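# Flip a folded paper sheet and lay it flat

## Task

Turn the folded sheet upside down and leave it lying flat on the table so the folded-back corner ends up on the bottom. At the end both folds must be closed with their layers aligned, and the paper must have no other sharp crease. Release it and move the grippers away. The attempt fails immediately if any paper goes beyond the table edge, or if paper drops more than about one finger width below where it was last held (on average) or about two finger widths in a single fall, whether it was released or was moving quickly in a loose grip. A result that holds only because the robot is still touching or pinning the paper does not count, and everything must settle shortly after you stop.

## Robot and tools

Robot and frames. There are two arms, left_arm and right_arm, each ending in a two-finger parallel gripper. Their bases sit at (-0.019, +0.310, 0) m and (+0.018, -0.349, 0) m in the scene frame, each turned slightly about z. The scene frame has its origin on the table top midway between the arms, +x reaching out over the table, +y toward left_arm, +z up. The arm names do not mean image left or right. In a gripper's own axes the fingers point along +z and separate along y. The reported gripper position is the point between the finger pads, roughly 1 cm back from the tips.

Reading results. Each result has a state line (left_arm: ... | right_arm: ...) giving each gripper's position in metres and orientation as quat_wxyz, in the scene frame; printed positions get less accurate at long reach. "Hand target" lines show where the controller is currently steering each gripper. grip_measured is the finger motor position on a scale from +1 (open) to -1 (closed); pads touch at about -0.94 and every millimetre of object thickness adds about 0.0208, with a fixed per-gripper error up to about 0.02. Because the fingers act through a spring, this reading keeps moving toward the commanded value after contact, so it barely signals a touch. Joint positions list each arm's joints, ending with the finger opening in metres (floored at zero). Joint torques are total drive outputs, noisy and offset, not zero in free air. A "pose unreachable" line means a clearance check altered or blocked that arm's command. FAULT, OVER-TEMPERATURE FAULT and MOTOR HOT lines report stops and heating. Joint ranges (rad): waist -2.618 to 3.054, shoulder 0 to 3.142, elbow 0 to 3.142, wrist pitch -1.571 to 1.571, wrist yaw -1.571 to 1.571, wrist roll -2.094 to 2.094.

Cameras. Images come in this order: cam_high (fixed, looking down over the table), cam_left_wrist and cam_right_wrist, all 504x504. The prompt supplies intrinsics K, distortion D and T_world_to_cam for each; they may be off by a couple of degrees and millimetres.

execute_actions(actions). actions is a list of actions, run one after another. Each action is a table of 1 to 15 rows; each row lasts one 1/30 s step, and if fewer than 15 rows are given the last row repeats, so one action is always 0.5 s. Every row is a single list of 14 numbers in [-1, 1] covering both arms: left_arm dx, dy, dz, rx, ry, rz, opening, then right_arm dx, dy, dz, rx, ry, rz, opening. The first six numbers per arm are an offset, not a pose: a target relative to that gripper's measured pose at the start of the action (for the first action, the pose in the latest result), expressed in the gripper's own axes. Rows do not accumulate; each is measured from that same start pose. Scale: 1.0 equals 0.6 m for dx, dy, dz and 180 degrees for rotation; rx, ry, rz form one rotation vector. Opening is absolute: +1 fully open (0.093 m), -1 closed. An empty actions list just returns the state and images.

Motion limits. Each step the command is clamped to within 70 mm and 16 degrees of the current measured pose, so large offsets need several actions; after an action the arm coasts only up to its last clamped pose. Joint friction can leave the gripper up to about 31 mm short, and smaller commands may not move it at all. When position and orientation conflict, position wins. Elbows stop just before full extension.

move(target, speed, blocking). target is one 14-number row laid out exactly as above: per-arm offsets in gripper axes measured from the pose in the newest result that shows one, plus absolute openings. Both grippers travel in straight lines that finish together, lasting 0.5 to 10 s (cut off at 10 s). speed is the top path speed in m/s, 0.002 to 0.5, default 0.25; rotation is capped at twice that in rad/s. Paths ignore obstacles and the other arm, and grippers may lag, drift or overshoot speed near full reach. Faster contact and targets set deeper past a surface press harder. The opening is applied when the move begins. The result adds a move: line with the ending (done, off_target, moving, held, fault), any limits (paced = command clipped; held = steps blocked, after which the arm may jump faster) and each gripper's distance from its target. With blocking=false you get a result after 0.5 s while motion continues; you must call wait or stop before sending new rows or moves.

wait(seconds): 0 to 10 s, arms hold their last command; returns early if a running move ends. stop(): brakes a running move (needs room; fingers keep going). zoom_image(camera, region): region is [x0, y0, x1, y1] in that camera's pixels, at most 504x504, returns a closer view. read_manual(section): only licence texts, no motion. finished_scene(scene): pass the current scene number; irreversible, reports success.

Gripping paper. Paper is thinner than 5 mm, so grip force is well below the 50 to 62 N pad limit. Keep resending the closing opening value to keep holding. To hold an arm still, send the offset back to its desired pose in a reply's first call, zeros afterwards, and always its intended opening. The robot keeps its last command while you are composing a reply.

Avoid: letting paper drop or slide out of a loose grip while moving fast, pushing any paper past the table edge, hard presses into the table, the arms touching or pushing each other, and long loaded holds that heat motors (warning at 75 °C, 10 s stop at 90 °C, arm falls at 100 °C). Finish with grippers open, lifted clear, and the paper lying flat and still on its own.

Each tool is called by a JSON object that holds its "fn" and its "kwargs", one argument or row to a line.

## Session

{"fn": "execute_actions", "kwargs": {
  "actions": []
}}

Scene clock: 0.00 s.
left_arm: end_effector_position=(+0.3566, +0.2689, +0.4011) grip_measured=+1.000 end_effector_quat_wxyz=(+0.707, +0.039, +0.705, -0.033) | right_arm: end_effector_position=(+0.3952, -0.3842, +0.3929) grip_measured=+1.000 end_effector_quat_wxyz=(+0.697, +0.027, +0.716, -0.036)
Joint positions: left_arm=[ 0.012  1.056  1.045  0.013 -0.011  0.009  0.093] | right_arm=[ 0.017  1.059  1.042 -0.009 -0.008 -0.014  0.093]
Joint velocities: left_arm=[-0.007  0.002  0.012  0.022  0.007 -0.051  0.   ] | right_arm=[-0.002 -0.012 -0.007 -0.007 -0.066  0.066  0.   ]
Joint torques (N m, as the arm reports them, + toward a larger angle): no reading
Motor temperatures (°C, as the motors report them): left_arm=[21 21 22 21 22 22] | right_arm=[22 23 20 21 22 22]
Hand target (left_arm): +0.357, +0.269, +0.401; +0.707, +0.039, +0.705, -0.033
Hand target (right_arm): +0.395, -0.384, +0.393; +0.697, +0.027, +0.716, -0.036

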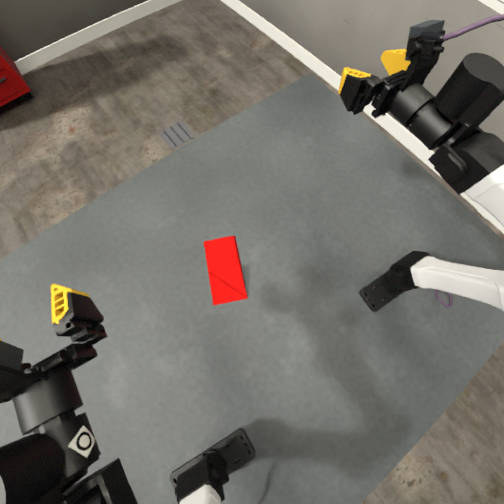

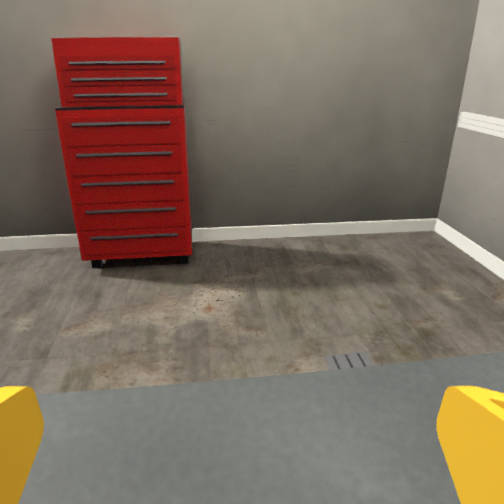

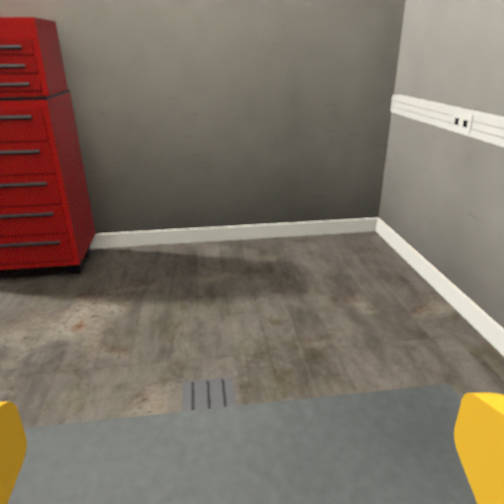

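{"fn": "zoom_image", "kwargs": {
  "camera": "cam_high",
  "region": [180, 220, 280, 320]
}}

Region (180, 220, 280, 320) of cam_high's 504x504 image, scaled by 5.040, with more detail than that image has.

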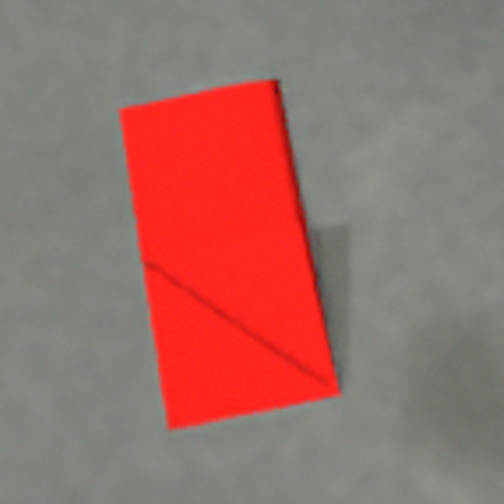

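{"fn": "move", "kwargs": {
  "target": [0,0,0,0,0,0,1, 0.522,0.414,-0.197,-0.1596,0.3658,0.3427,-0.3],
  "speed": 0.3
}}

Scene clock: 38.23 s.
left_arm: end_effector_position=(+0.3566, +0.2689, +0.4011) grip_measured=+1.000 end_effector_quat_wxyz=(+0.707, +0.039, +0.705, -0.033) | right_arm: end_effector_position=(+0.3017, -0.1286, +0.0926) grip_measured=-0.298 end_effector_quat_wxyz=(+0.147, +0.217, +0.834, +0.486)
Joint positions: left_arm=[ 0.012  1.056  1.045  0.013 -0.011  0.009  0.093] | right_arm=[ 0.543  1.376  0.463  0.325 -0.51   1.216  0.031]
Joint velocities: left_arm=[-0.007  0.007 -0.012  0.022 -0.037 -0.022  0.   ] | right_arm=[-0.012  0.007 -0.017 -0.022  0.037 -0.022  0.   ]
Joint torques (N m, as the arm reports them, + toward a larger angle): left_arm=[ 0.22 -3.53  8.25  2.05 -0.01 -0.06] | right_arm=[ 0.76 -4.2   5.61  2.09 -0.22 -0.08]
Motor temperatures (°C, as the motors report them): left_arm=[21 21 28 30 22 22] | right_arm=[22 24 26 29 22 22]
Hand target (left_arm): +0.357, +0.269, +0.401; +0.707, +0.039, +0.705, -0.033
Hand target (right_arm): +0.294, -0.127, +0.082; +0.133, +0.219, +0.837, +0.484
Off the commanded pose (left_arm): 0.000 m, 0 deg.
Off the commanded pose (right_arm): 0.017 m, 2 deg.
move: off_target (right_arm)
camera_calibration (this result's frames):
cam_right_wrist: T_world_to_cam=[[-0.245, -0.442724, -0.862537, 0.0965337], [-0.967002, 0.175703, 0.184488, 0.334326], [0.0698735, 0.879275, -0.471162, 0.220119], [0, 0, 0, 1]] pos_world=[0.331564, -0.209549, 0.125297]

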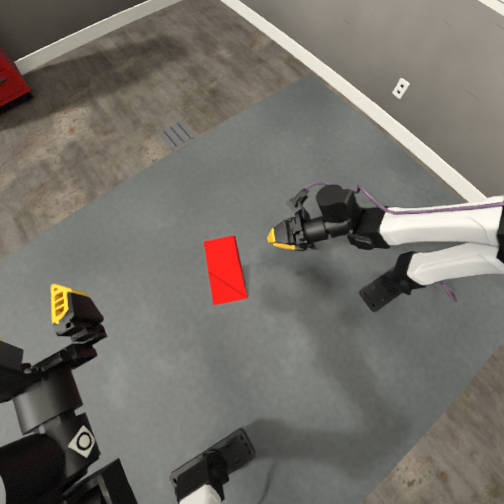

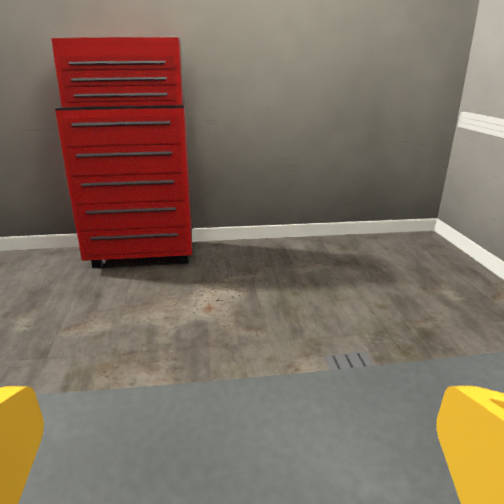

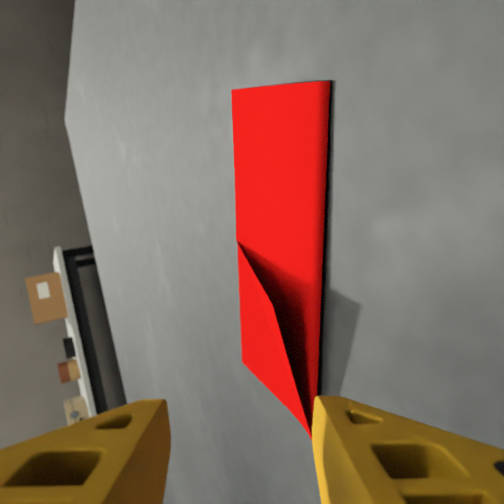

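{"fn": "zoom_image", "kwargs": {
  "camera": "cam_right_wrist",
  "region": [200, 220, 400, 440]
}}

{"fn": "zoom_image", "kwargs": {
  "camera": "cam_right_wrist",
  "region": [210, 60, 360, 210]
}}

Region (200, 220, 400, 440) of cam_right_wrist's 504x504 image, scaled by 2.291, with more detail than that image has; it fills the left 458 columns of this view, and the rest is white.

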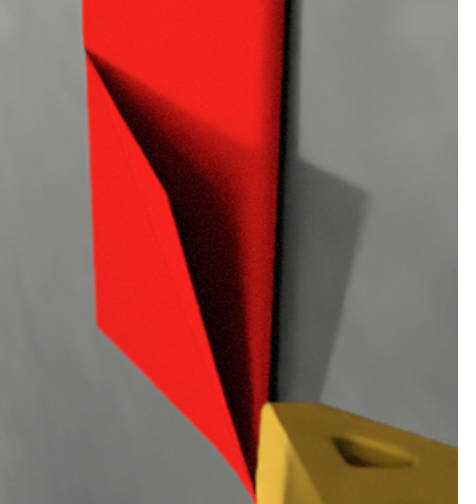

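Region (210, 60, 360, 210) of cam_right_wrist's 504x504 image, scaled by 3.360, with more detail than that image has.

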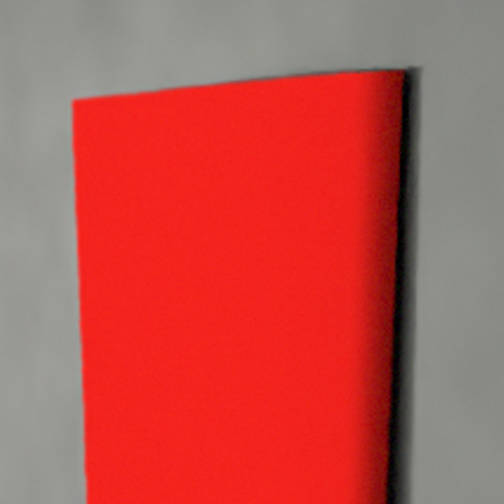

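{"fn": "move", "kwargs": {
  "target": [0.5475,-0.366,-0.2435,-0.0469,0.2482,-0.438,-0.3, 0.05,-0.0418,0.1193,-0.0055,0.1039,-0.1012,-0.19],
  "speed": 0.3
}}

Scene clock: 85.80 s.
left_arm: end_effector_position=(+0.1900, +0.0659, +0.0839) grip_measured=-0.298 end_effector_quat_wxyz=(+0.237, -0.442, +0.762, -0.410) | right_arm: end_effector_position=(+0.3010, -0.0777, +0.0343) grip_measured=-0.192 end_effector_quat_wxyz=(+0.089, +0.013, +0.867, +0.491)
Joint positions: left_arm=[-0.979  1.202  0.387  0.146 -0.477 -1.921  0.031] | right_arm=[ 0.58   1.798  0.637  0.402 -0.752  0.831  0.036]
Joint velocities: left_arm=[-0.007  0.027 -0.007 -0.022 -0.022 -0.022 -0.001] | right_arm=[-0.017 -0.002  0.007  0.051 -0.051 -0.066  0.001]
Joint torques (N m, as the arm reports them, + toward a larger angle): left_arm=[-0.94 -2.27  5.6   1.84 -0.19 -0.09] | right_arm=[ 0.72 -7.52  8.62  1.6  -0.39 -0.23]
Motor temperatures (°C, as the motors report them): left_arm=[21 22 31 34 22 22] | right_arm=[22 25 26 33 22 22]
Hand target (left_arm): +0.185, +0.066, +0.073; +0.232, -0.439, +0.769, -0.402
Hand target (right_arm): +0.304, -0.071, +0.037; +0.088, +0.001, +0.865, +0.494
Off the commanded pose (left_arm): 0.014 m, 2 deg.
Off the commanded pose (right_arm): 0.007 m, 1 deg.
move: off_target (left_arm)
camera_calibration (this result's frames):
cam_left_wrist: T_world_to_cam=[[0.472195, -0.257692, 0.842987, -0.144563], [-0.746102, -0.626112, 0.22653, 0.205315], [0.469429, -0.73592, -0.487911, 0.0802678], [0, 0, 0, 1]] pos_world=[0.183768, 0.150368, 0.114518]
cam_right_wrist: T_world_to_cam=[[0.0440062, -0.536737, -0.842601, -0.026379], [-0.969566, -0.226273, 0.0934988, 0.308172], [-0.240842, 0.812843, -0.53036, 0.238287], [0, 0, 0, 1]] pos_world=[0.357343, -0.138118, 0.0753372]

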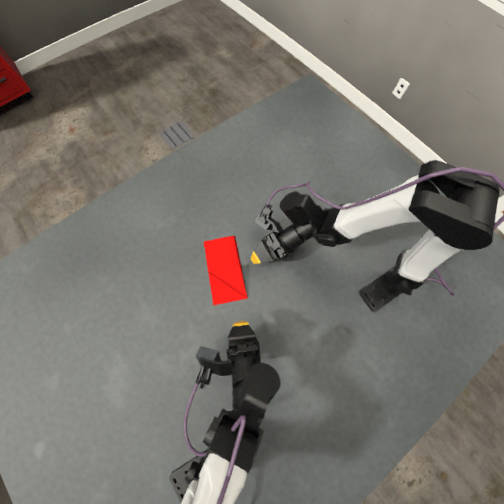

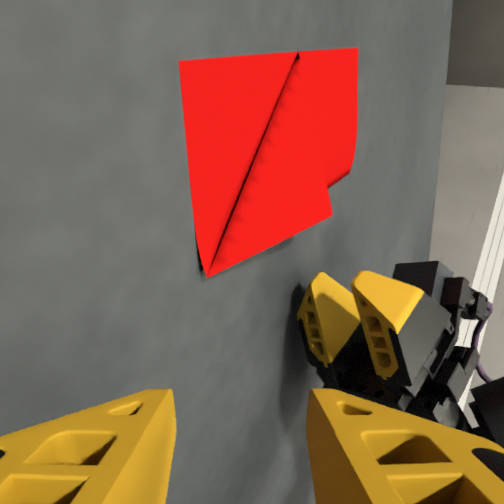

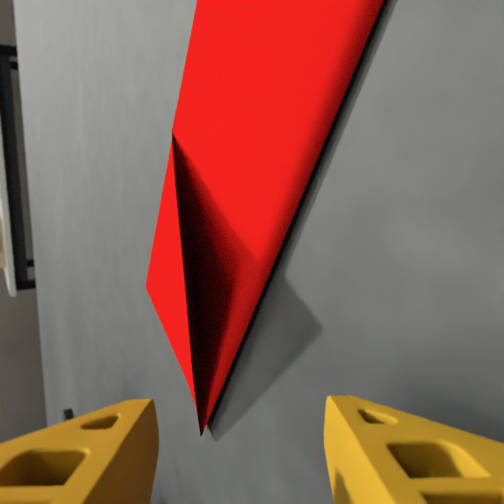

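{"fn": "zoom_image", "kwargs": {
  "camera": "cam_left_wrist",
  "region": [260, 170, 460, 400]
}}

{"fn": "zoom_image", "kwargs": {
  "camera": "cam_right_wrist",
  "region": [120, 120, 340, 450]
}}

Region (260, 170, 460, 400) of cam_left_wrist's 504x504 image, scaled by 2.191, with more detail than that image has; it fills the left 438 columns of this view, and the rest is white.

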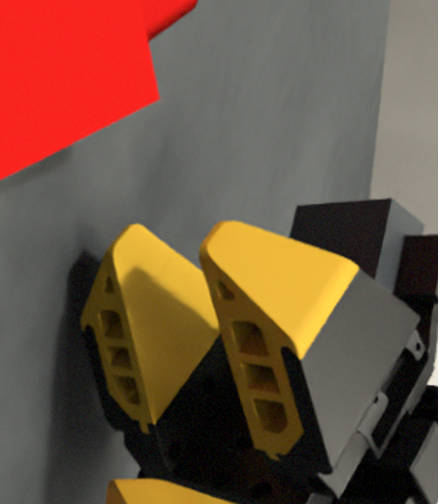

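Region (120, 120, 340, 450) of cam_right_wrist's 504x504 image, scaled by 1.527, with more detail than that image has.

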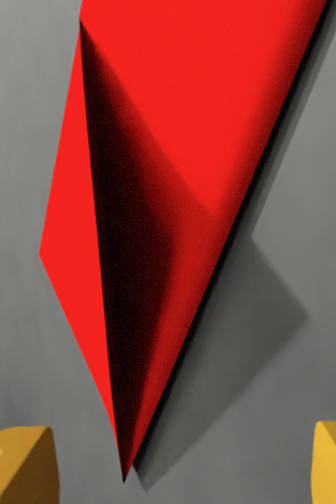

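{"fn": "move", "kwargs": {
  "target": [0,0,0,0,0,0,-0.3, -0.0053,0.0517,0.089,0,0,0,-0.19],
  "speed": 0.05
}}

Scene clock: 99.43 s.
left_arm: end_effector_position=(+0.1901, +0.0657, +0.0841) grip_measured=-0.298 end_effector_quat_wxyz=(+0.237, -0.442, +0.761, -0.411) | right_arm: end_effector_position=(+0.3043, -0.0251, +0.0298) grip_measured=-0.192 end_effector_quat_wxyz=(+0.079, +0.014, +0.872, +0.483)
Joint positions: left_arm=[-0.979  1.202  0.387  0.147 -0.477 -1.922  0.031] | right_arm=[ 0.723  1.901  0.761  0.43  -0.647  0.946  0.036]
Joint velocities: left_arm=[-0.002 -0.002  0.007 -0.022 -0.022  0.007  0.   ] | right_arm=[ 0.002 -0.007 -0.007  0.007  0.037  0.007  0.001]
Joint torques (N m, as the arm reports them, + toward a larger angle): left_arm=[ 0.18 -3.88  7.2   1.69 -0.2   0.  ] | right_arm=[ 0.66 -8.9   8.78  1.94 -0.12 -0.08]
Motor temperatures (°C, as the motors report them): left_arm=[21 22 30 33 22 22] | right_arm=[22 27 27 32 22 22]
Hand target (left_arm): +0.190, +0.066, +0.084; +0.237, -0.442, +0.762, -0.410
Hand target (right_arm): +0.312, -0.018, +0.034; +0.089, +0.012, +0.868, +0.489
Off the commanded pose (left_arm): 0.000 m, 0 deg.
Off the commanded pose (right_arm): 0.012 m, 2 deg.
move: off_target (right_arm)
camera_calibration (this result's frames):
cam_left_wrist: T_world_to_cam=[[0.471992, -0.255879, 0.843653, -0.145019], [-0.745923, -0.625991, 0.227453, 0.205088], [0.469918, -0.736656, -0.486328, 0.0800369], [0, 0, 0, 1]] pos_world=[0.183816, 0.150235, 0.114622]
cam_right_wrist: T_world_to_cam=[[0.0315646, -0.550916, -0.833964, 0.00103834], [-0.966146, -0.230572, 0.115748, 0.321867], [-0.256056, 0.802077, -0.539543, 0.198573], [0, 0, 0, 1]] pos_world=[0.361784, -0.0844855, 0.0707493]

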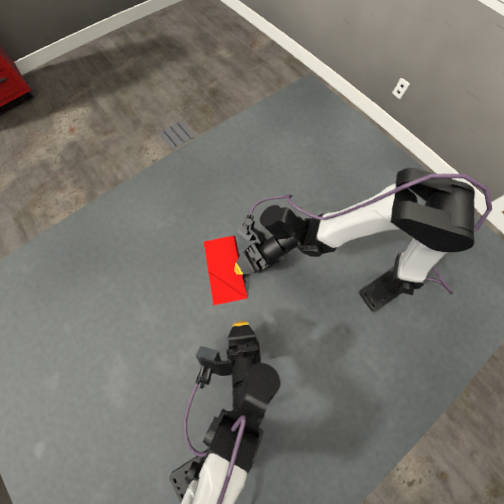

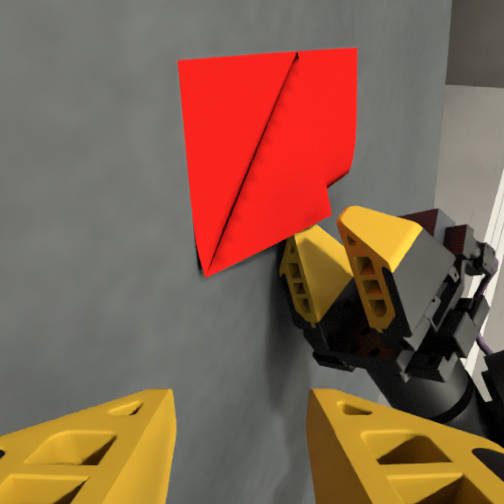

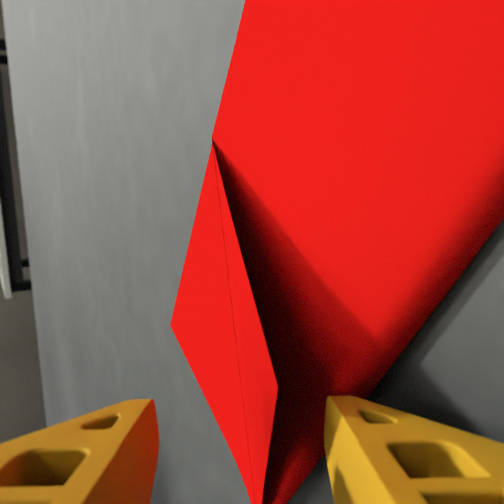

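{"fn": "move", "kwargs": {
  "target": [0,0,0,0,0,0,-0.3, -0.025,0.025,0.021,0,0,0,-0.19],
  "speed": 0.04
}}

Scene clock: 103.90 s.
left_arm: end_effector_position=(+0.1901, +0.0657, +0.0841) grip_measured=-0.298 end_effector_quat_wxyz=(+0.237, -0.442, +0.761, -0.411) | right_arm: end_effector_position=(+0.3172, -0.0142, +0.0377) grip_measured=-0.192 end_effector_quat_wxyz=(+0.080, +0.013, +0.871, +0.484)
Joint positions: left_arm=[-0.979  1.202  0.387  0.147 -0.477 -1.922  0.031] | right_arm=[ 0.728  1.923  0.838  0.38  -0.644  0.949  0.036]
Joint velocities: left_arm=[ 0.002 -0.002  0.012 -0.007  0.007 -0.037  0.001] | right_arm=[-0.002  0.002 -0.007 -0.095 -0.037  0.051  0.   ]
Joint torques (N m, as the arm reports them, + toward a larger angle): left_arm=[ 0.1  -3.84  7.16  1.69 -0.18 -0.02] | right_arm=[ 0.7  -9.34  9.09  1.69 -0.14 -0.08]
Motor temperatures (°C, as the motors report them): left_arm=[21 22 31 33 22 22] | right_arm=[22 28 27 33 22 22]
Hand target (left_arm): +0.190, +0.066, +0.084; +0.237, -0.442, +0.761, -0.411
Hand target (right_arm): +0.320, -0.008, +0.038; +0.079, +0.014, +0.872, +0.483
Off the commanded pose (left_arm): 0.000 m, 0 deg.
Off the commanded pose (right_arm): 0.007 m, 0 deg.
move: done
camera_calibration (this result's frames):
cam_left_wrist: T_world_to_cam=[[0.471992, -0.255879, 0.843653, -0.145019], [-0.745923, -0.625991, 0.227453, 0.205088], [0.469918, -0.736656, -0.486328, 0.0800369], [0, 0, 0, 1]] pos_world=[0.183816, 0.150235, 0.114622]
cam_right_wrist: T_world_to_cam=[[0.0352895, -0.548978, -0.835092, 0.0121717], [-0.966387, -0.231674, 0.111462, 0.336148], [-0.254659, 0.803088, -0.538701, 0.196923], [0, 0, 0, 1]] pos_world=[0.374568, -0.0735877, 0.0787794]

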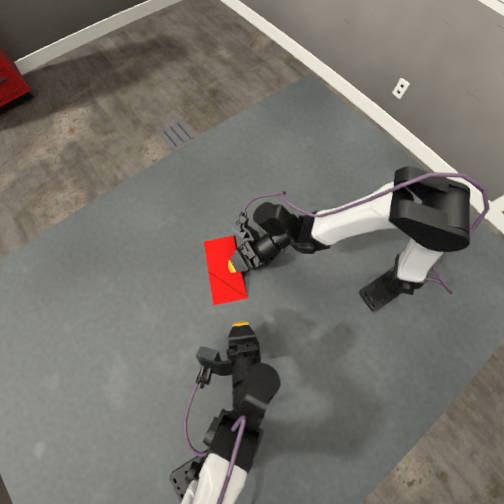

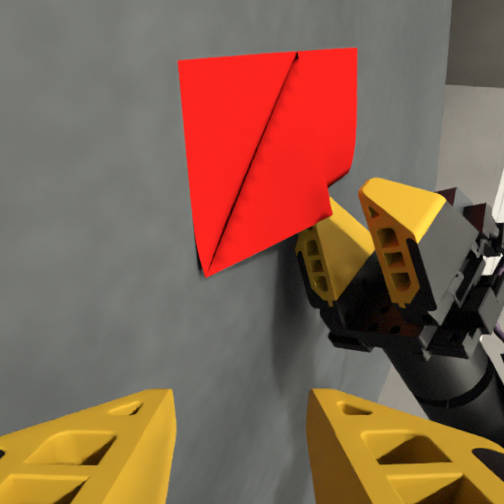

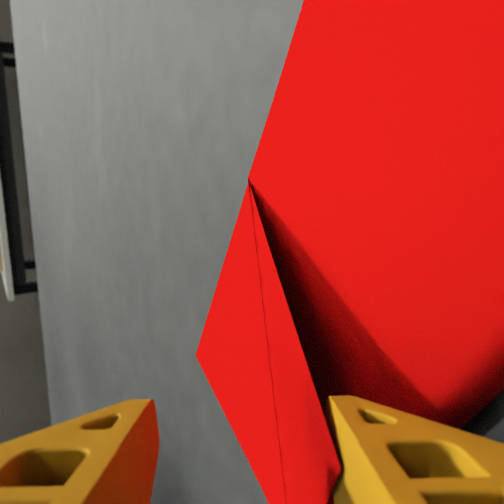

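{"fn": "move", "kwargs": {
  "target": [0,0,0,0,0,0,-0.3, 0.008,0.008,0.02,0.067,0,0,-0.55],
  "speed": 0.04
}}

Scene clock: 110.43 s.
left_arm: end_effector_position=(+0.1901, +0.0657, +0.0841) grip_measured=-0.298 end_effector_quat_wxyz=(+0.237, -0.442, +0.761, -0.411) | right_arm: end_effector_position=(+0.3091, -0.0084, +0.0211) grip_measured=-0.548 end_effector_quat_wxyz=(+0.063, +0.032, +0.921, +0.384)
Joint positions: left_arm=[-0.979  1.202  0.387  0.147 -0.477 -1.922  0.031] | right_arm=[ 0.806  1.923  0.969  0.057 -0.468  0.929  0.019]
Joint velocities: left_arm=[-0.007  0.017 -0.002 -0.051 -0.022 -0.007 -0.   ] | right_arm=[ 0.007  0.012 -0.007 -0.051  0.125  0.066 -0.   ]
Joint torques (N m, as the arm reports them, + toward a larger angle): left_arm=[ 0.19 -3.93  7.16  1.71 -0.21 -0.03] | right_arm=[  0.67 -12.42   9.49   1.5   -0.1   -0.22]
Motor temperatures (°C, as the motors report them): left_arm=[21 22 31 33 22 22] | right_arm=[22 29 28 32 22 22]
Hand target (left_arm): +0.190, +0.066, +0.084; +0.237, -0.442, +0.761, -0.411
Hand target (right_arm): +0.314, -0.002, +0.035; +0.078, +0.021, +0.917, +0.390
Off the commanded pose (left_arm): 0.000 m, 0 deg.
Off the commanded pose (right_arm): 0.016 m, 2 deg.
move: off_target (right_arm)
camera_calibration (this result's frames):
cam_left_wrist: T_world_to_cam=[[0.471992, -0.255879, 0.843653, -0.145019], [-0.745923, -0.625991, 0.227453, 0.205088], [0.469918, -0.736656, -0.486328, 0.0800369], [0, 0, 0, 1]] pos_world=[0.183816, 0.150235, 0.114622]
cam_right_wrist: T_world_to_cam=[[-0.0311375, -0.718019, -0.695327, 0.0179075], [-0.962904, -0.165009, 0.213513, 0.328892], [-0.268041, 0.676182, -0.686245, 0.187429], [0, 0, 0, 1]] pos_world=[0.367488, -0.059608, 0.0708508]

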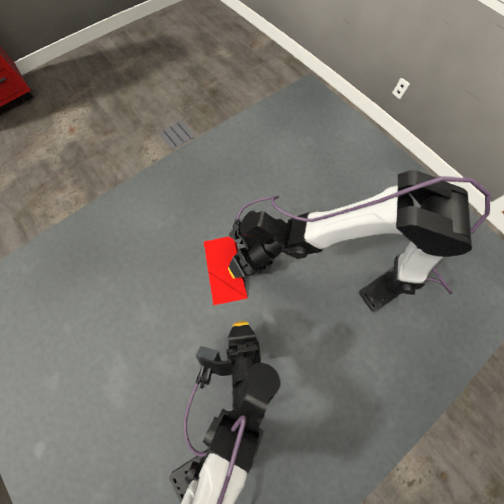

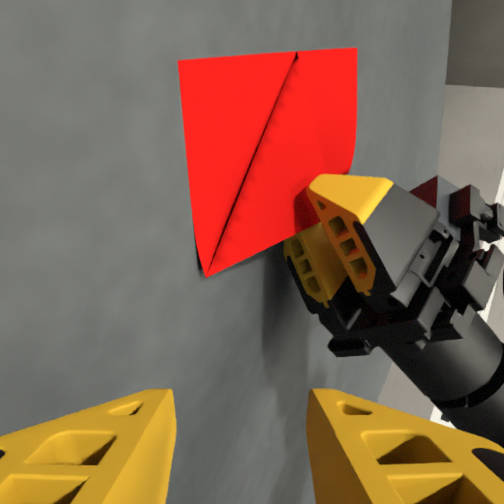

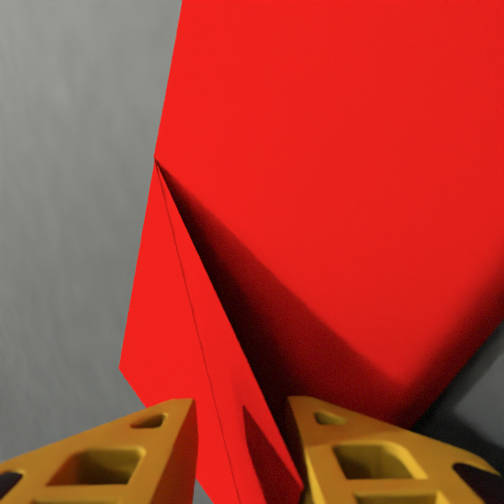

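{"fn": "move", "kwargs": {
  "target": [0,0,0,0,0,0,-0.3, -0.0075,0.04,-0.02,0,0,0,-0.6],
  "speed": 0.04
}}

Scene clock: 114.37 s.
left_arm: end_effector_position=(+0.1901, +0.0657, +0.0841) grip_measured=-0.298 end_effector_quat_wxyz=(+0.237, -0.442, +0.761, -0.411) | right_arm: end_effector_position=(+0.3098, -0.0083, +0.0336) grip_measured=-0.598 end_effector_quat_wxyz=(+0.055, +0.036, +0.924, +0.376)
Joint positions: left_arm=[-0.979  1.202  0.387  0.147 -0.477 -1.922  0.031] | right_arm=[ 0.806  1.897  1.014 -0.037 -0.466  0.93   0.017]
Joint velocities: left_arm=[-0.007  0.002 -0.012  0.007  0.022 -0.081  0.   ] | right_arm=[-0.012  0.012 -0.007  0.007  0.051  0.081 -0.   ]
Joint torques (N m, as the arm reports them, + toward a larger angle): left_arm=[ 0.22 -3.79  7.21  1.7  -0.2  -0.04] | right_arm=[  0.87 -12.31   9.55   1.44  -0.14  -0.07]
Motor temperatures (°C, as the motors report them): left_arm=[21 22 31 33 22 22] | right_arm=[22 31 28 32 22 22]
Hand target (left_arm): +0.190, +0.066, +0.084; +0.237, -0.442, +0.761, -0.411
Hand target (right_arm): +0.312, -0.001, +0.047; +0.063, +0.032, +0.921, +0.384
Off the commanded pose (left_arm): 0.000 m, 0 deg.
Off the commanded pose (right_arm): 0.016 m, 1 deg.
move: off_target (right_arm)
camera_calibration (this result's frames):
cam_left_wrist: T_world_to_cam=[[0.471992, -0.255879, 0.843653, -0.145019], [-0.745923, -0.625991, 0.227453, 0.205088], [0.469918, -0.736656, -0.486328, 0.0800369], [0, 0, 0, 1]] pos_world=[0.183816, 0.150235, 0.114622]
cam_right_wrist: T_world_to_cam=[[-0.0456155, -0.729313, -0.682658, 0.0307239], [-0.959189, -0.158925, 0.233881, 0.325094], [-0.279064, 0.665466, -0.692299, 0.199694], [0, 0, 0, 1]] pos_world=[0.368955, -0.0588163, 0.0831885]

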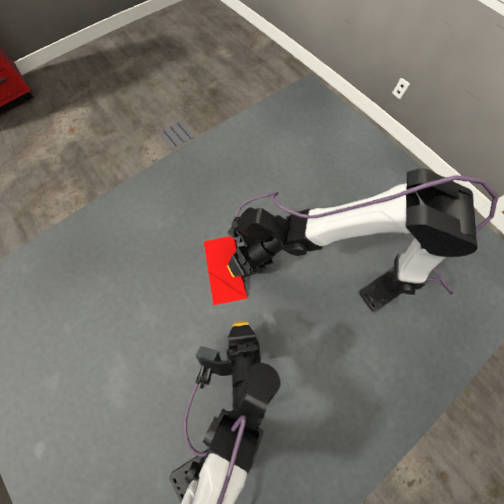

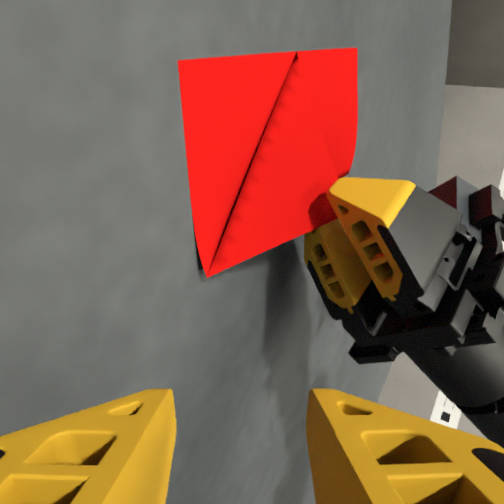

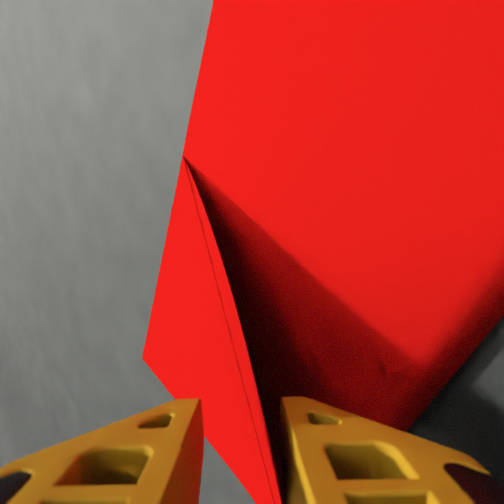

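{"fn": "execute_actions", "kwargs": {
  "actions": [
    [[0,0,0,0,0,0,-0.3,0,0,0,0,0,-0.02,-0.65],[0,0,0,0,0,0,-0.3,0,0,0,0,0,-0.02,-0.65],[0,0,0,0,0,0,-0.3,0,0,0,0,0,-0.035,-0.7],[0,0,0,0,0,0,-0.3,0,0,0,0,0,-0.035,-0.7],[0,0,0,0,0,0,-0.3,0,0,0,0,0,-0.05,-0.75],[0,0,0,0,0,0,-0.3,0,0,0,0,0,-0.05,-0.75],[0,0,0,0,0,0,-0.3,0,0,0,0,0,-0.065,-0.8],[0,0,0,0,0,0,-0.3,0,0,0,0,0,-0.065,-0.8],[0,0,0,0,0,0,-0.3,0,0,0,0,0,-0.075,-0.84],[0,0,0,0,0,0,-0.3,0,0,0,0,0,-0.075,-0.87],[0,0,0,0,0,0,-0.3,0,0,0,0,0,-0.075,-0.9],[0,0,0,0,0,0,-0.3,0,0,0,0,0,-0.075,-0.92],[0,0,0,0,0,0,-0.3,0,0,0,0,0,-0.075,-0.95],[0,0,0,0,0,0,-0.3,0,0,0,0,0,-0.075,-0.98],[0,0,0,0,0,0,-0.3,0,0,0,0,0,-0.075,-1]]
  ]
}}

{"fn": "wait", "kwargs": {
  "seconds": 0.5
}}

Scene clock: 119.97 s.
left_arm: end_effector_position=(+0.1901, +0.0657, +0.0841) grip_measured=-0.298 end_effector_quat_wxyz=(+0.237, -0.442, +0.761, -0.411) | right_arm: end_effector_position=(+0.3096, -0.0084, +0.0334) grip_measured=-0.981 end_effector_quat_wxyz=(+0.092, -0.056, +0.924, +0.368)
Joint positions: left_arm=[-0.979  1.202  0.387  0.147 -0.477 -1.922  0.031] | right_arm=[ 0.806  1.897  1.014 -0.039 -0.466  0.732  0.   ]
Joint velocities: left_arm=[-0.007 -0.002  0.002 -0.007 -0.007 -0.095  0.   ] | right_arm=[ 0.012  0.007  0.002 -0.081 -0.11  -0.198  0.   ]
Joint torques (N m, as the arm reports them, + toward a larger angle): left_arm=[ 0.19 -3.88  7.17  1.68 -0.21 -0.03] | right_arm=[  0.1  -11.03   7.46   1.58  -0.2   -0.21]
Motor temperatures (°C, as the motors report them): left_arm=[21 22 31 33 22 22] | right_arm=[22 32 29 32 22 22]
Hand target (left_arm): +0.190, +0.066, +0.084; +0.237, -0.442, +0.761, -0.411
Hand target (right_arm): +0.310, -0.008, +0.034; +0.099, -0.072, +0.922, +0.367
Off the commanded pose (left_arm): 0.000 m, 0 deg.
Off the commanded pose (right_arm): 0.000 m, 2 deg.
camera_calibration (this result's frames):
cam_left_wrist: T_world_to_cam=[[0.471992, -0.255879, 0.843653, -0.145019], [-0.745923, -0.625991, 0.227453, 0.205088], [0.469918, -0.736656, -0.486328, 0.0800369], [0, 0, 0, 1]] pos_world=[0.183816, 0.150235, 0.114622]
cam_right_wrist: T_world_to_cam=[[0.150003, -0.739728, -0.655974, -0.0310955], [-0.950795, -0.289849, 0.109435, 0.325371], [-0.271085, 0.607281, -0.746808, 0.198469], [0, 0, 0, 1]] pos_world=[0.367828, -0.0492204, 0.0922134]

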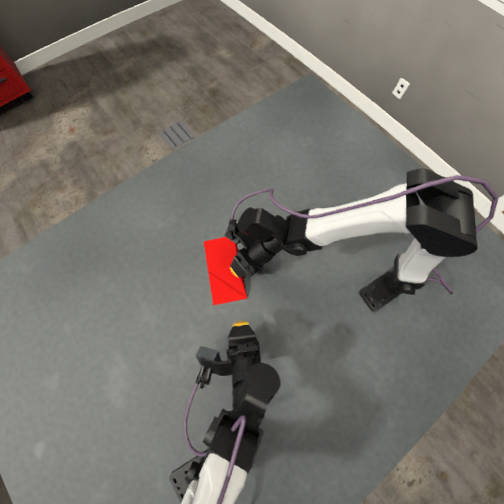

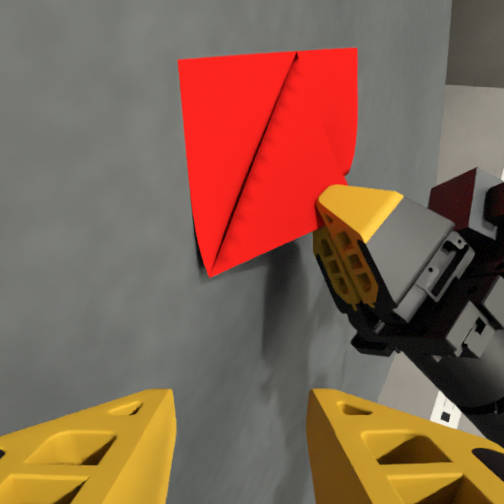

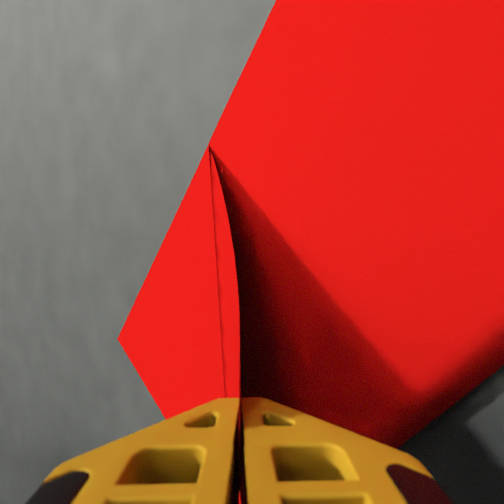

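Scene clock: 120.47 s.
left_arm: end_effector_position=(+0.1901, +0.0657, +0.0841) grip_measured=-0.298 end_effector_quat_wxyz=(+0.237, -0.442, +0.761, -0.411) | right_arm: end_effector_position=(+0.3096, -0.0084, +0.0334) grip_measured=-0.989 end_effector_quat_wxyz=(+0.096, -0.066, +0.923, +0.367)
Joint positions: left_arm=[-0.979  1.202  0.387  0.147 -0.477 -1.922  0.031] | right_arm=[ 0.806  1.897  1.014 -0.039 -0.466  0.708  0.   ]
Joint velocities: left_arm=[ 0.007 -0.017  0.002 -0.066  0.022 -0.037 -0.001] | right_arm=[-0.002  0.032 -0.007  0.051  0.022 -0.007  0.   ]
Joint torques (N m, as the arm reports them, + toward a larger angle): left_arm=[ 0.13 -3.82  7.21  1.71 -0.2  -0.02] | right_arm=[  0.08 -11.04   7.45   1.58  -0.2   -0.23]
Motor temperatures (°C, as the motors report them): left_arm=[21 22 31 33 22 22] | right_arm=[22 32 29 32 22 22]
Hand target (left_arm): +0.190, +0.066, +0.084; +0.237, -0.442, +0.761, -0.411
Hand target (right_arm): +0.310, -0.008, +0.034; +0.099, -0.072, +0.922, +0.367
Off the commanded pose (left_arm): 0.000 m, 0 deg.
Off the commanded pose (right_arm): 0.000 m, 1 deg.
wait: 0.50 s; at rest by 0.30 s
camera_calibration (this result's frames):
cam_left_wrist: T_world_to_cam=[[0.471992, -0.255879, 0.843653, -0.145019], [-0.745923, -0.625991, 0.227453, 0.205088], [0.469918, -0.736656, -0.486328, 0.0800369], [0, 0, 0, 1]] pos_world=[0.183816, 0.150235, 0.114622]
cam_right_wrist: T_world_to_cam=[[0.173126, -0.738989, -0.651093, -0.038411], [-0.94745, -0.305521, 0.0948385, 0.324691], [-0.269008, 0.60046, -0.753049, 0.197977], [0, 0, 0, 1]] pos_world=[0.367536, -0.0480623, 0.093284]

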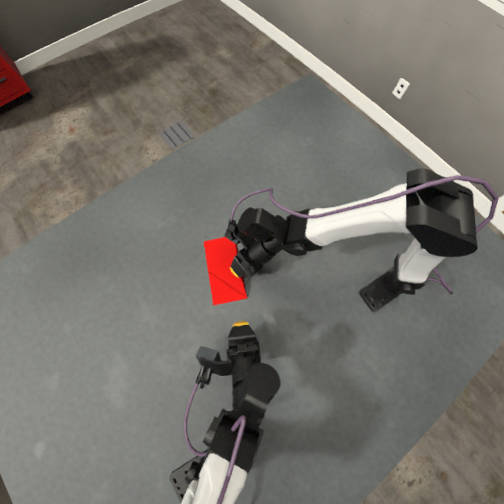

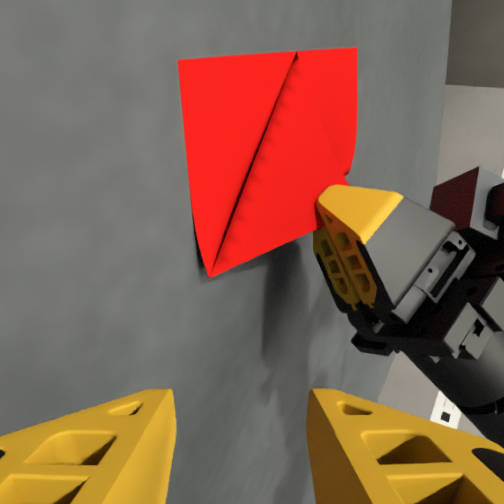

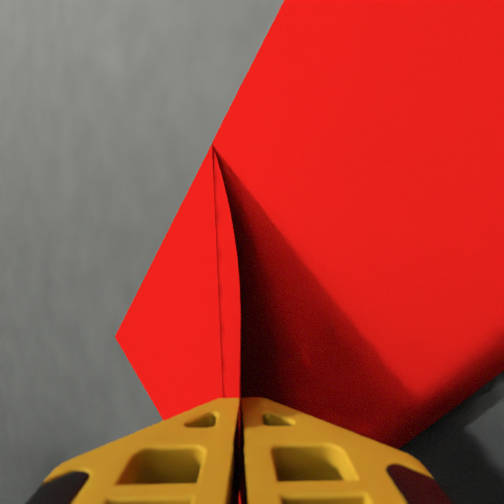

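{"fn": "move", "kwargs": {
  "target": [0,0,0,0,0,0,-0.3, -0.0135,0.0665,-0.0415,0.078,0.05,-0.0286,-1],
  "speed": 0.06
}}

Scene clock: 131.87 s.
left_arm: end_effector_position=(+0.1901, +0.0657, +0.0841) grip_measured=-0.298 end_effector_quat_wxyz=(+0.237, -0.442, +0.761, -0.411) | right_arm: end_effector_position=(+0.3051, -0.0017, +0.0786) grip_measured=-0.989 end_effector_quat_wxyz=(+0.042, -0.115, +0.962, +0.245)
Joint positions: left_arm=[-0.979  1.202  0.387  0.147 -0.477 -1.922  0.031] | right_arm=[ 0.869  1.949  1.453 -0.697 -0.339  0.583  0.   ]
Joint velocities: left_arm=[-0.012 -0.002  0.002 -0.022 -0.022 -0.007 -0.001] | right_arm=[-0.012 -0.007 -0.002 -0.007 -0.037 -0.051  0.   ]
Joint torques (N m, as the arm reports them, + toward a larger angle): left_arm=[ 0.19 -3.91  7.18  1.72 -0.2  -0.03] | right_arm=[  0.71 -10.96  10.41   1.04  -0.05  -0.21]
Motor temperatures (°C, as the motors report them): left_arm=[21 22 31 33 22 22] | right_arm=[22 34 29 32 22 22]
Hand target (left_arm): +0.190, +0.066, +0.084; +0.237, -0.442, +0.761, -0.411
Hand target (right_arm): +0.307, +0.003, +0.080; +0.046, -0.124, +0.961, +0.242
Off the commanded pose (left_arm): 0.000 m, 0 deg.
Off the commanded pose (right_arm): 0.006 m, 1 deg.
move: done
camera_calibration (this result's frames):
cam_left_wrist: T_world_to_cam=[[0.471992, -0.255879, 0.843653, -0.145019], [-0.745923, -0.625991, 0.227453, 0.205088], [0.469918, -0.736656, -0.486328, 0.0800369], [0, 0, 0, 1]] pos_world=[0.183816, 0.150235, 0.114622]
cam_right_wrist: T_world_to_cam=[[0.224222, -0.868641, -0.441799, -0.0355099], [-0.905057, -0.353718, 0.236126, 0.294125], [-0.361381, 0.346909, -0.865481, 0.263367], [0, 0, 0, 1]] pos_world=[0.369338, -0.0181725, 0.142801]

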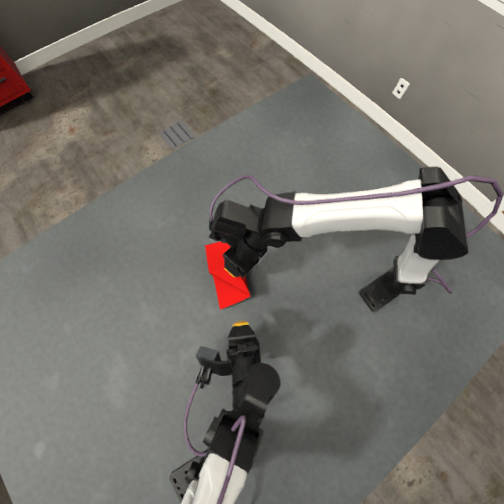

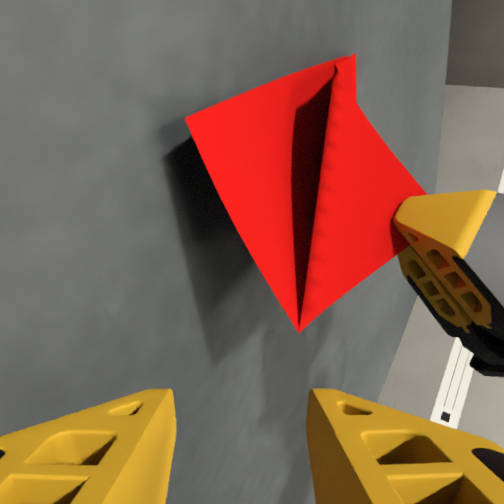

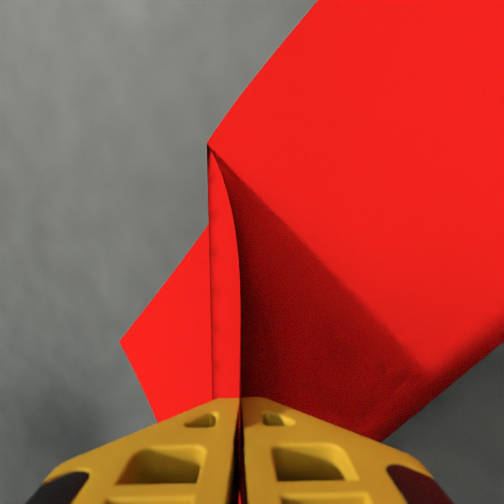

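{"fn": "move", "kwargs": {
  "target": [-0.0065,-0.009,0.09,0.028,0,-0.04,-0.233, 0,0,0,0,0,0,-1],
  "speed": 0.08
}}

Scene clock: 152.93 s.
left_arm: end_effector_position=(+0.2317, +0.0433, +0.0649) grip_measured=-0.235 end_effector_quat_wxyz=(+0.233, -0.475, +0.712, -0.461) | right_arm: end_effector_position=(+0.3050, -0.0019, +0.0785) grip_measured=-0.989 end_effector_quat_wxyz=(+0.042, -0.115, +0.962, +0.244)
Joint positions: left_arm=[-0.884  1.516  0.387  0.59  -0.433 -1.936  0.034] | right_arm=[ 0.869  1.949  1.453 -0.698 -0.339  0.582  0.   ]
Joint velocities: left_arm=[ 0.002 -0.007  0.027  0.051 -0.022  0.037 -0.   ] | right_arm=[-0.007  0.002  0.012 -0.081  0.007 -0.095  0.   ]
Joint torques (N m, as the arm reports them, + toward a larger angle): left_arm=[ 1.34 -4.24  5.45  1.94 -0.07 -0.07] | right_arm=[  0.06 -12.18   8.1    1.17  -0.17  -0.12]
Motor temperatures (°C, as the motors report them): left_arm=[21 22 32 33 22 22] | right_arm=[22 37 31 30 22 22]
Hand target (left_arm): +0.233, +0.046, +0.059; +0.230, -0.479, +0.713, -0.457
Hand target (right_arm): +0.305, -0.002, +0.079; +0.042, -0.115, +0.962, +0.245
Off the commanded pose (left_arm): 0.007 m, 1 deg.
Off the commanded pose (right_arm): 0.000 m, 0 deg.
move: done
camera_calibration (this result's frames):
cam_left_wrist: T_world_to_cam=[[0.453226, -0.108447, 0.884775, -0.158903], [-0.713518, -0.639084, 0.287167, 0.215619], [0.534303, -0.761454, -0.367028, 0.0129686], [0, 0, 0, 1]] pos_world=[0.218938, 0.130441, 0.0834349]
cam_right_wrist: T_world_to_cam=[[0.224211, -0.869062, -0.440976, -0.0357752], [-0.904892, -0.353645, 0.236867, 0.29385], [-0.361801, 0.345928, -0.865699, 0.263433], [0, 0, 0, 1]] pos_world=[0.369234, -0.018301, 0.142674]

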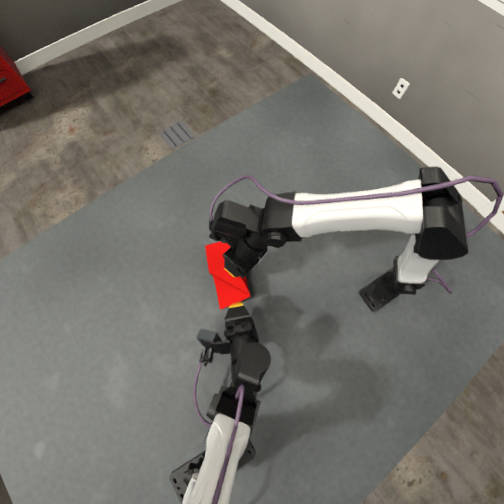

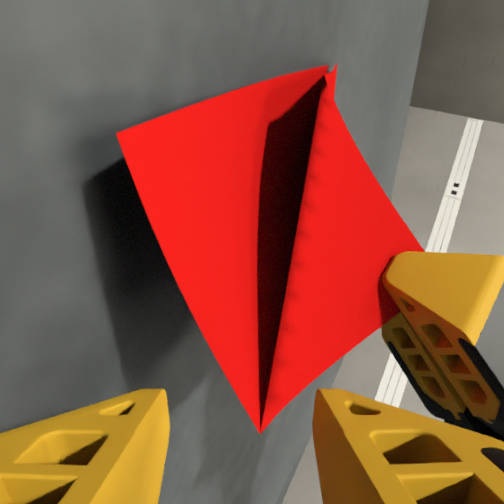

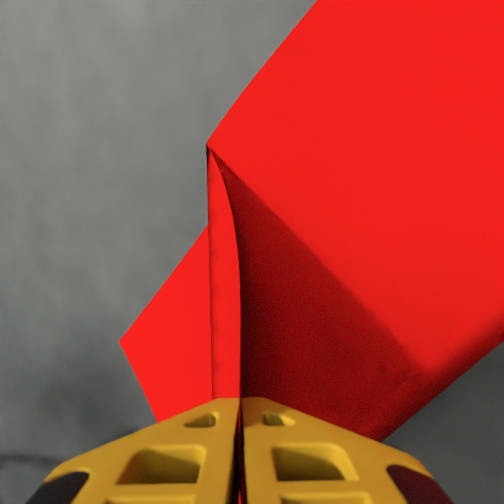

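{"fn": "move", "kwargs": {
  "target": [-0.019,0.032,0.042,0,0,0,-0.358, 0,0,0,0,0,0,-1],
  "speed": 0.05
}}

Scene clock: 163.67 s.
left_arm: end_effector_position=(+0.2475, +0.0393, +0.0440) grip_measured=-0.356 end_effector_quat_wxyz=(+0.233, -0.475, +0.706, -0.470) | right_arm: end_effector_position=(+0.3050, -0.0019, +0.0785) grip_measured=-0.989 end_effector_quat_wxyz=(+0.042, -0.115, +0.962, +0.244)
Joint positions: left_arm=[-0.838  1.687  0.387  0.791 -0.394 -1.914  0.028] | right_arm=[ 0.869  1.949  1.453 -0.698 -0.339  0.582  0.   ]
Joint velocities: left_arm=[ 0.002 -0.017 -0.007  0.022 -0.066  0.007 -0.   ] | right_arm=[-0.002 -0.012 -0.012 -0.051 -0.051  0.007  0.   ]
Joint torques (N m, as the arm reports them, + toward a larger angle): left_arm=[ 1.3  -5.21  3.8   1.99 -0.06  0.08] | right_arm=[  0.08 -12.17   8.1    1.15  -0.16  -0.12]
Motor temperatures (°C, as the motors report them): left_arm=[21 22 31 35 22 22] | right_arm=[22 39 31 30 22 22]
Hand target (left_arm): +0.247, +0.045, +0.035; +0.233, -0.475, +0.713, -0.461
Hand target (right_arm): +0.305, -0.002, +0.078; +0.042, -0.115, +0.962, +0.244
Off the commanded pose (left_arm): 0.010 m, 1 deg.
Off the commanded pose (right_arm): 0.000 m, 0 deg.
move: done
camera_calibration (this result's frames):
cam_left_wrist: T_world_to_cam=[[0.444354, -0.0906815, 0.89125, -0.146769], [-0.7148, -0.635582, 0.291713, 0.230353], [0.540009, -0.76669, -0.347242, -0.00822269], [0, 0, 0, 1]] pos_world=[0.234314, 0.126794, 0.060756]
cam_right_wrist: T_world_to_cam=[[0.224211, -0.869062, -0.440976, -0.0357752], [-0.904892, -0.353645, 0.236867, 0.29385], [-0.361801, 0.345928, -0.865699, 0.263433], [0, 0, 0, 1]] pos_world=[0.369234, -0.018301, 0.142674]

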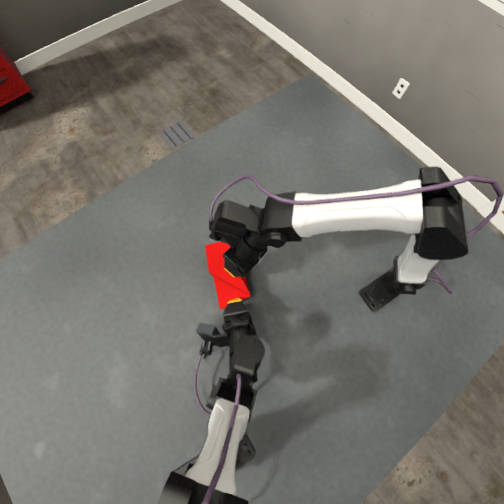

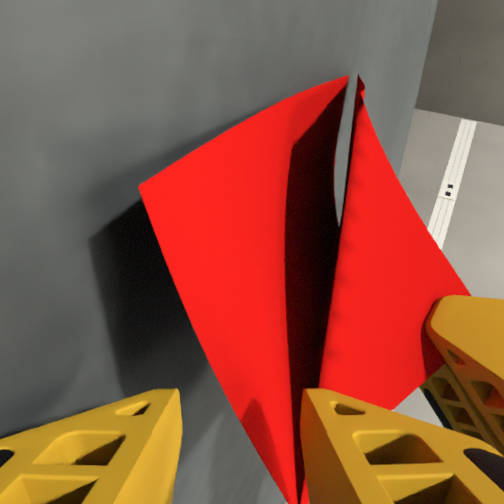

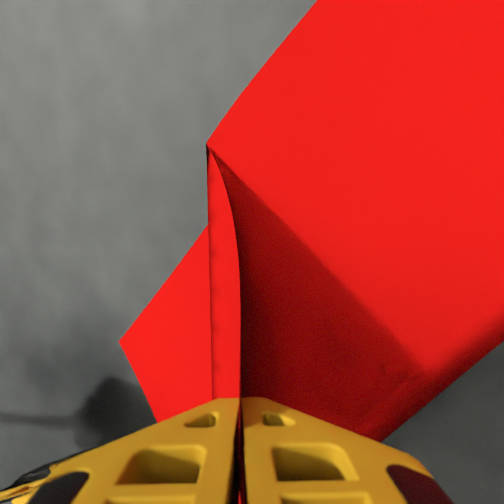

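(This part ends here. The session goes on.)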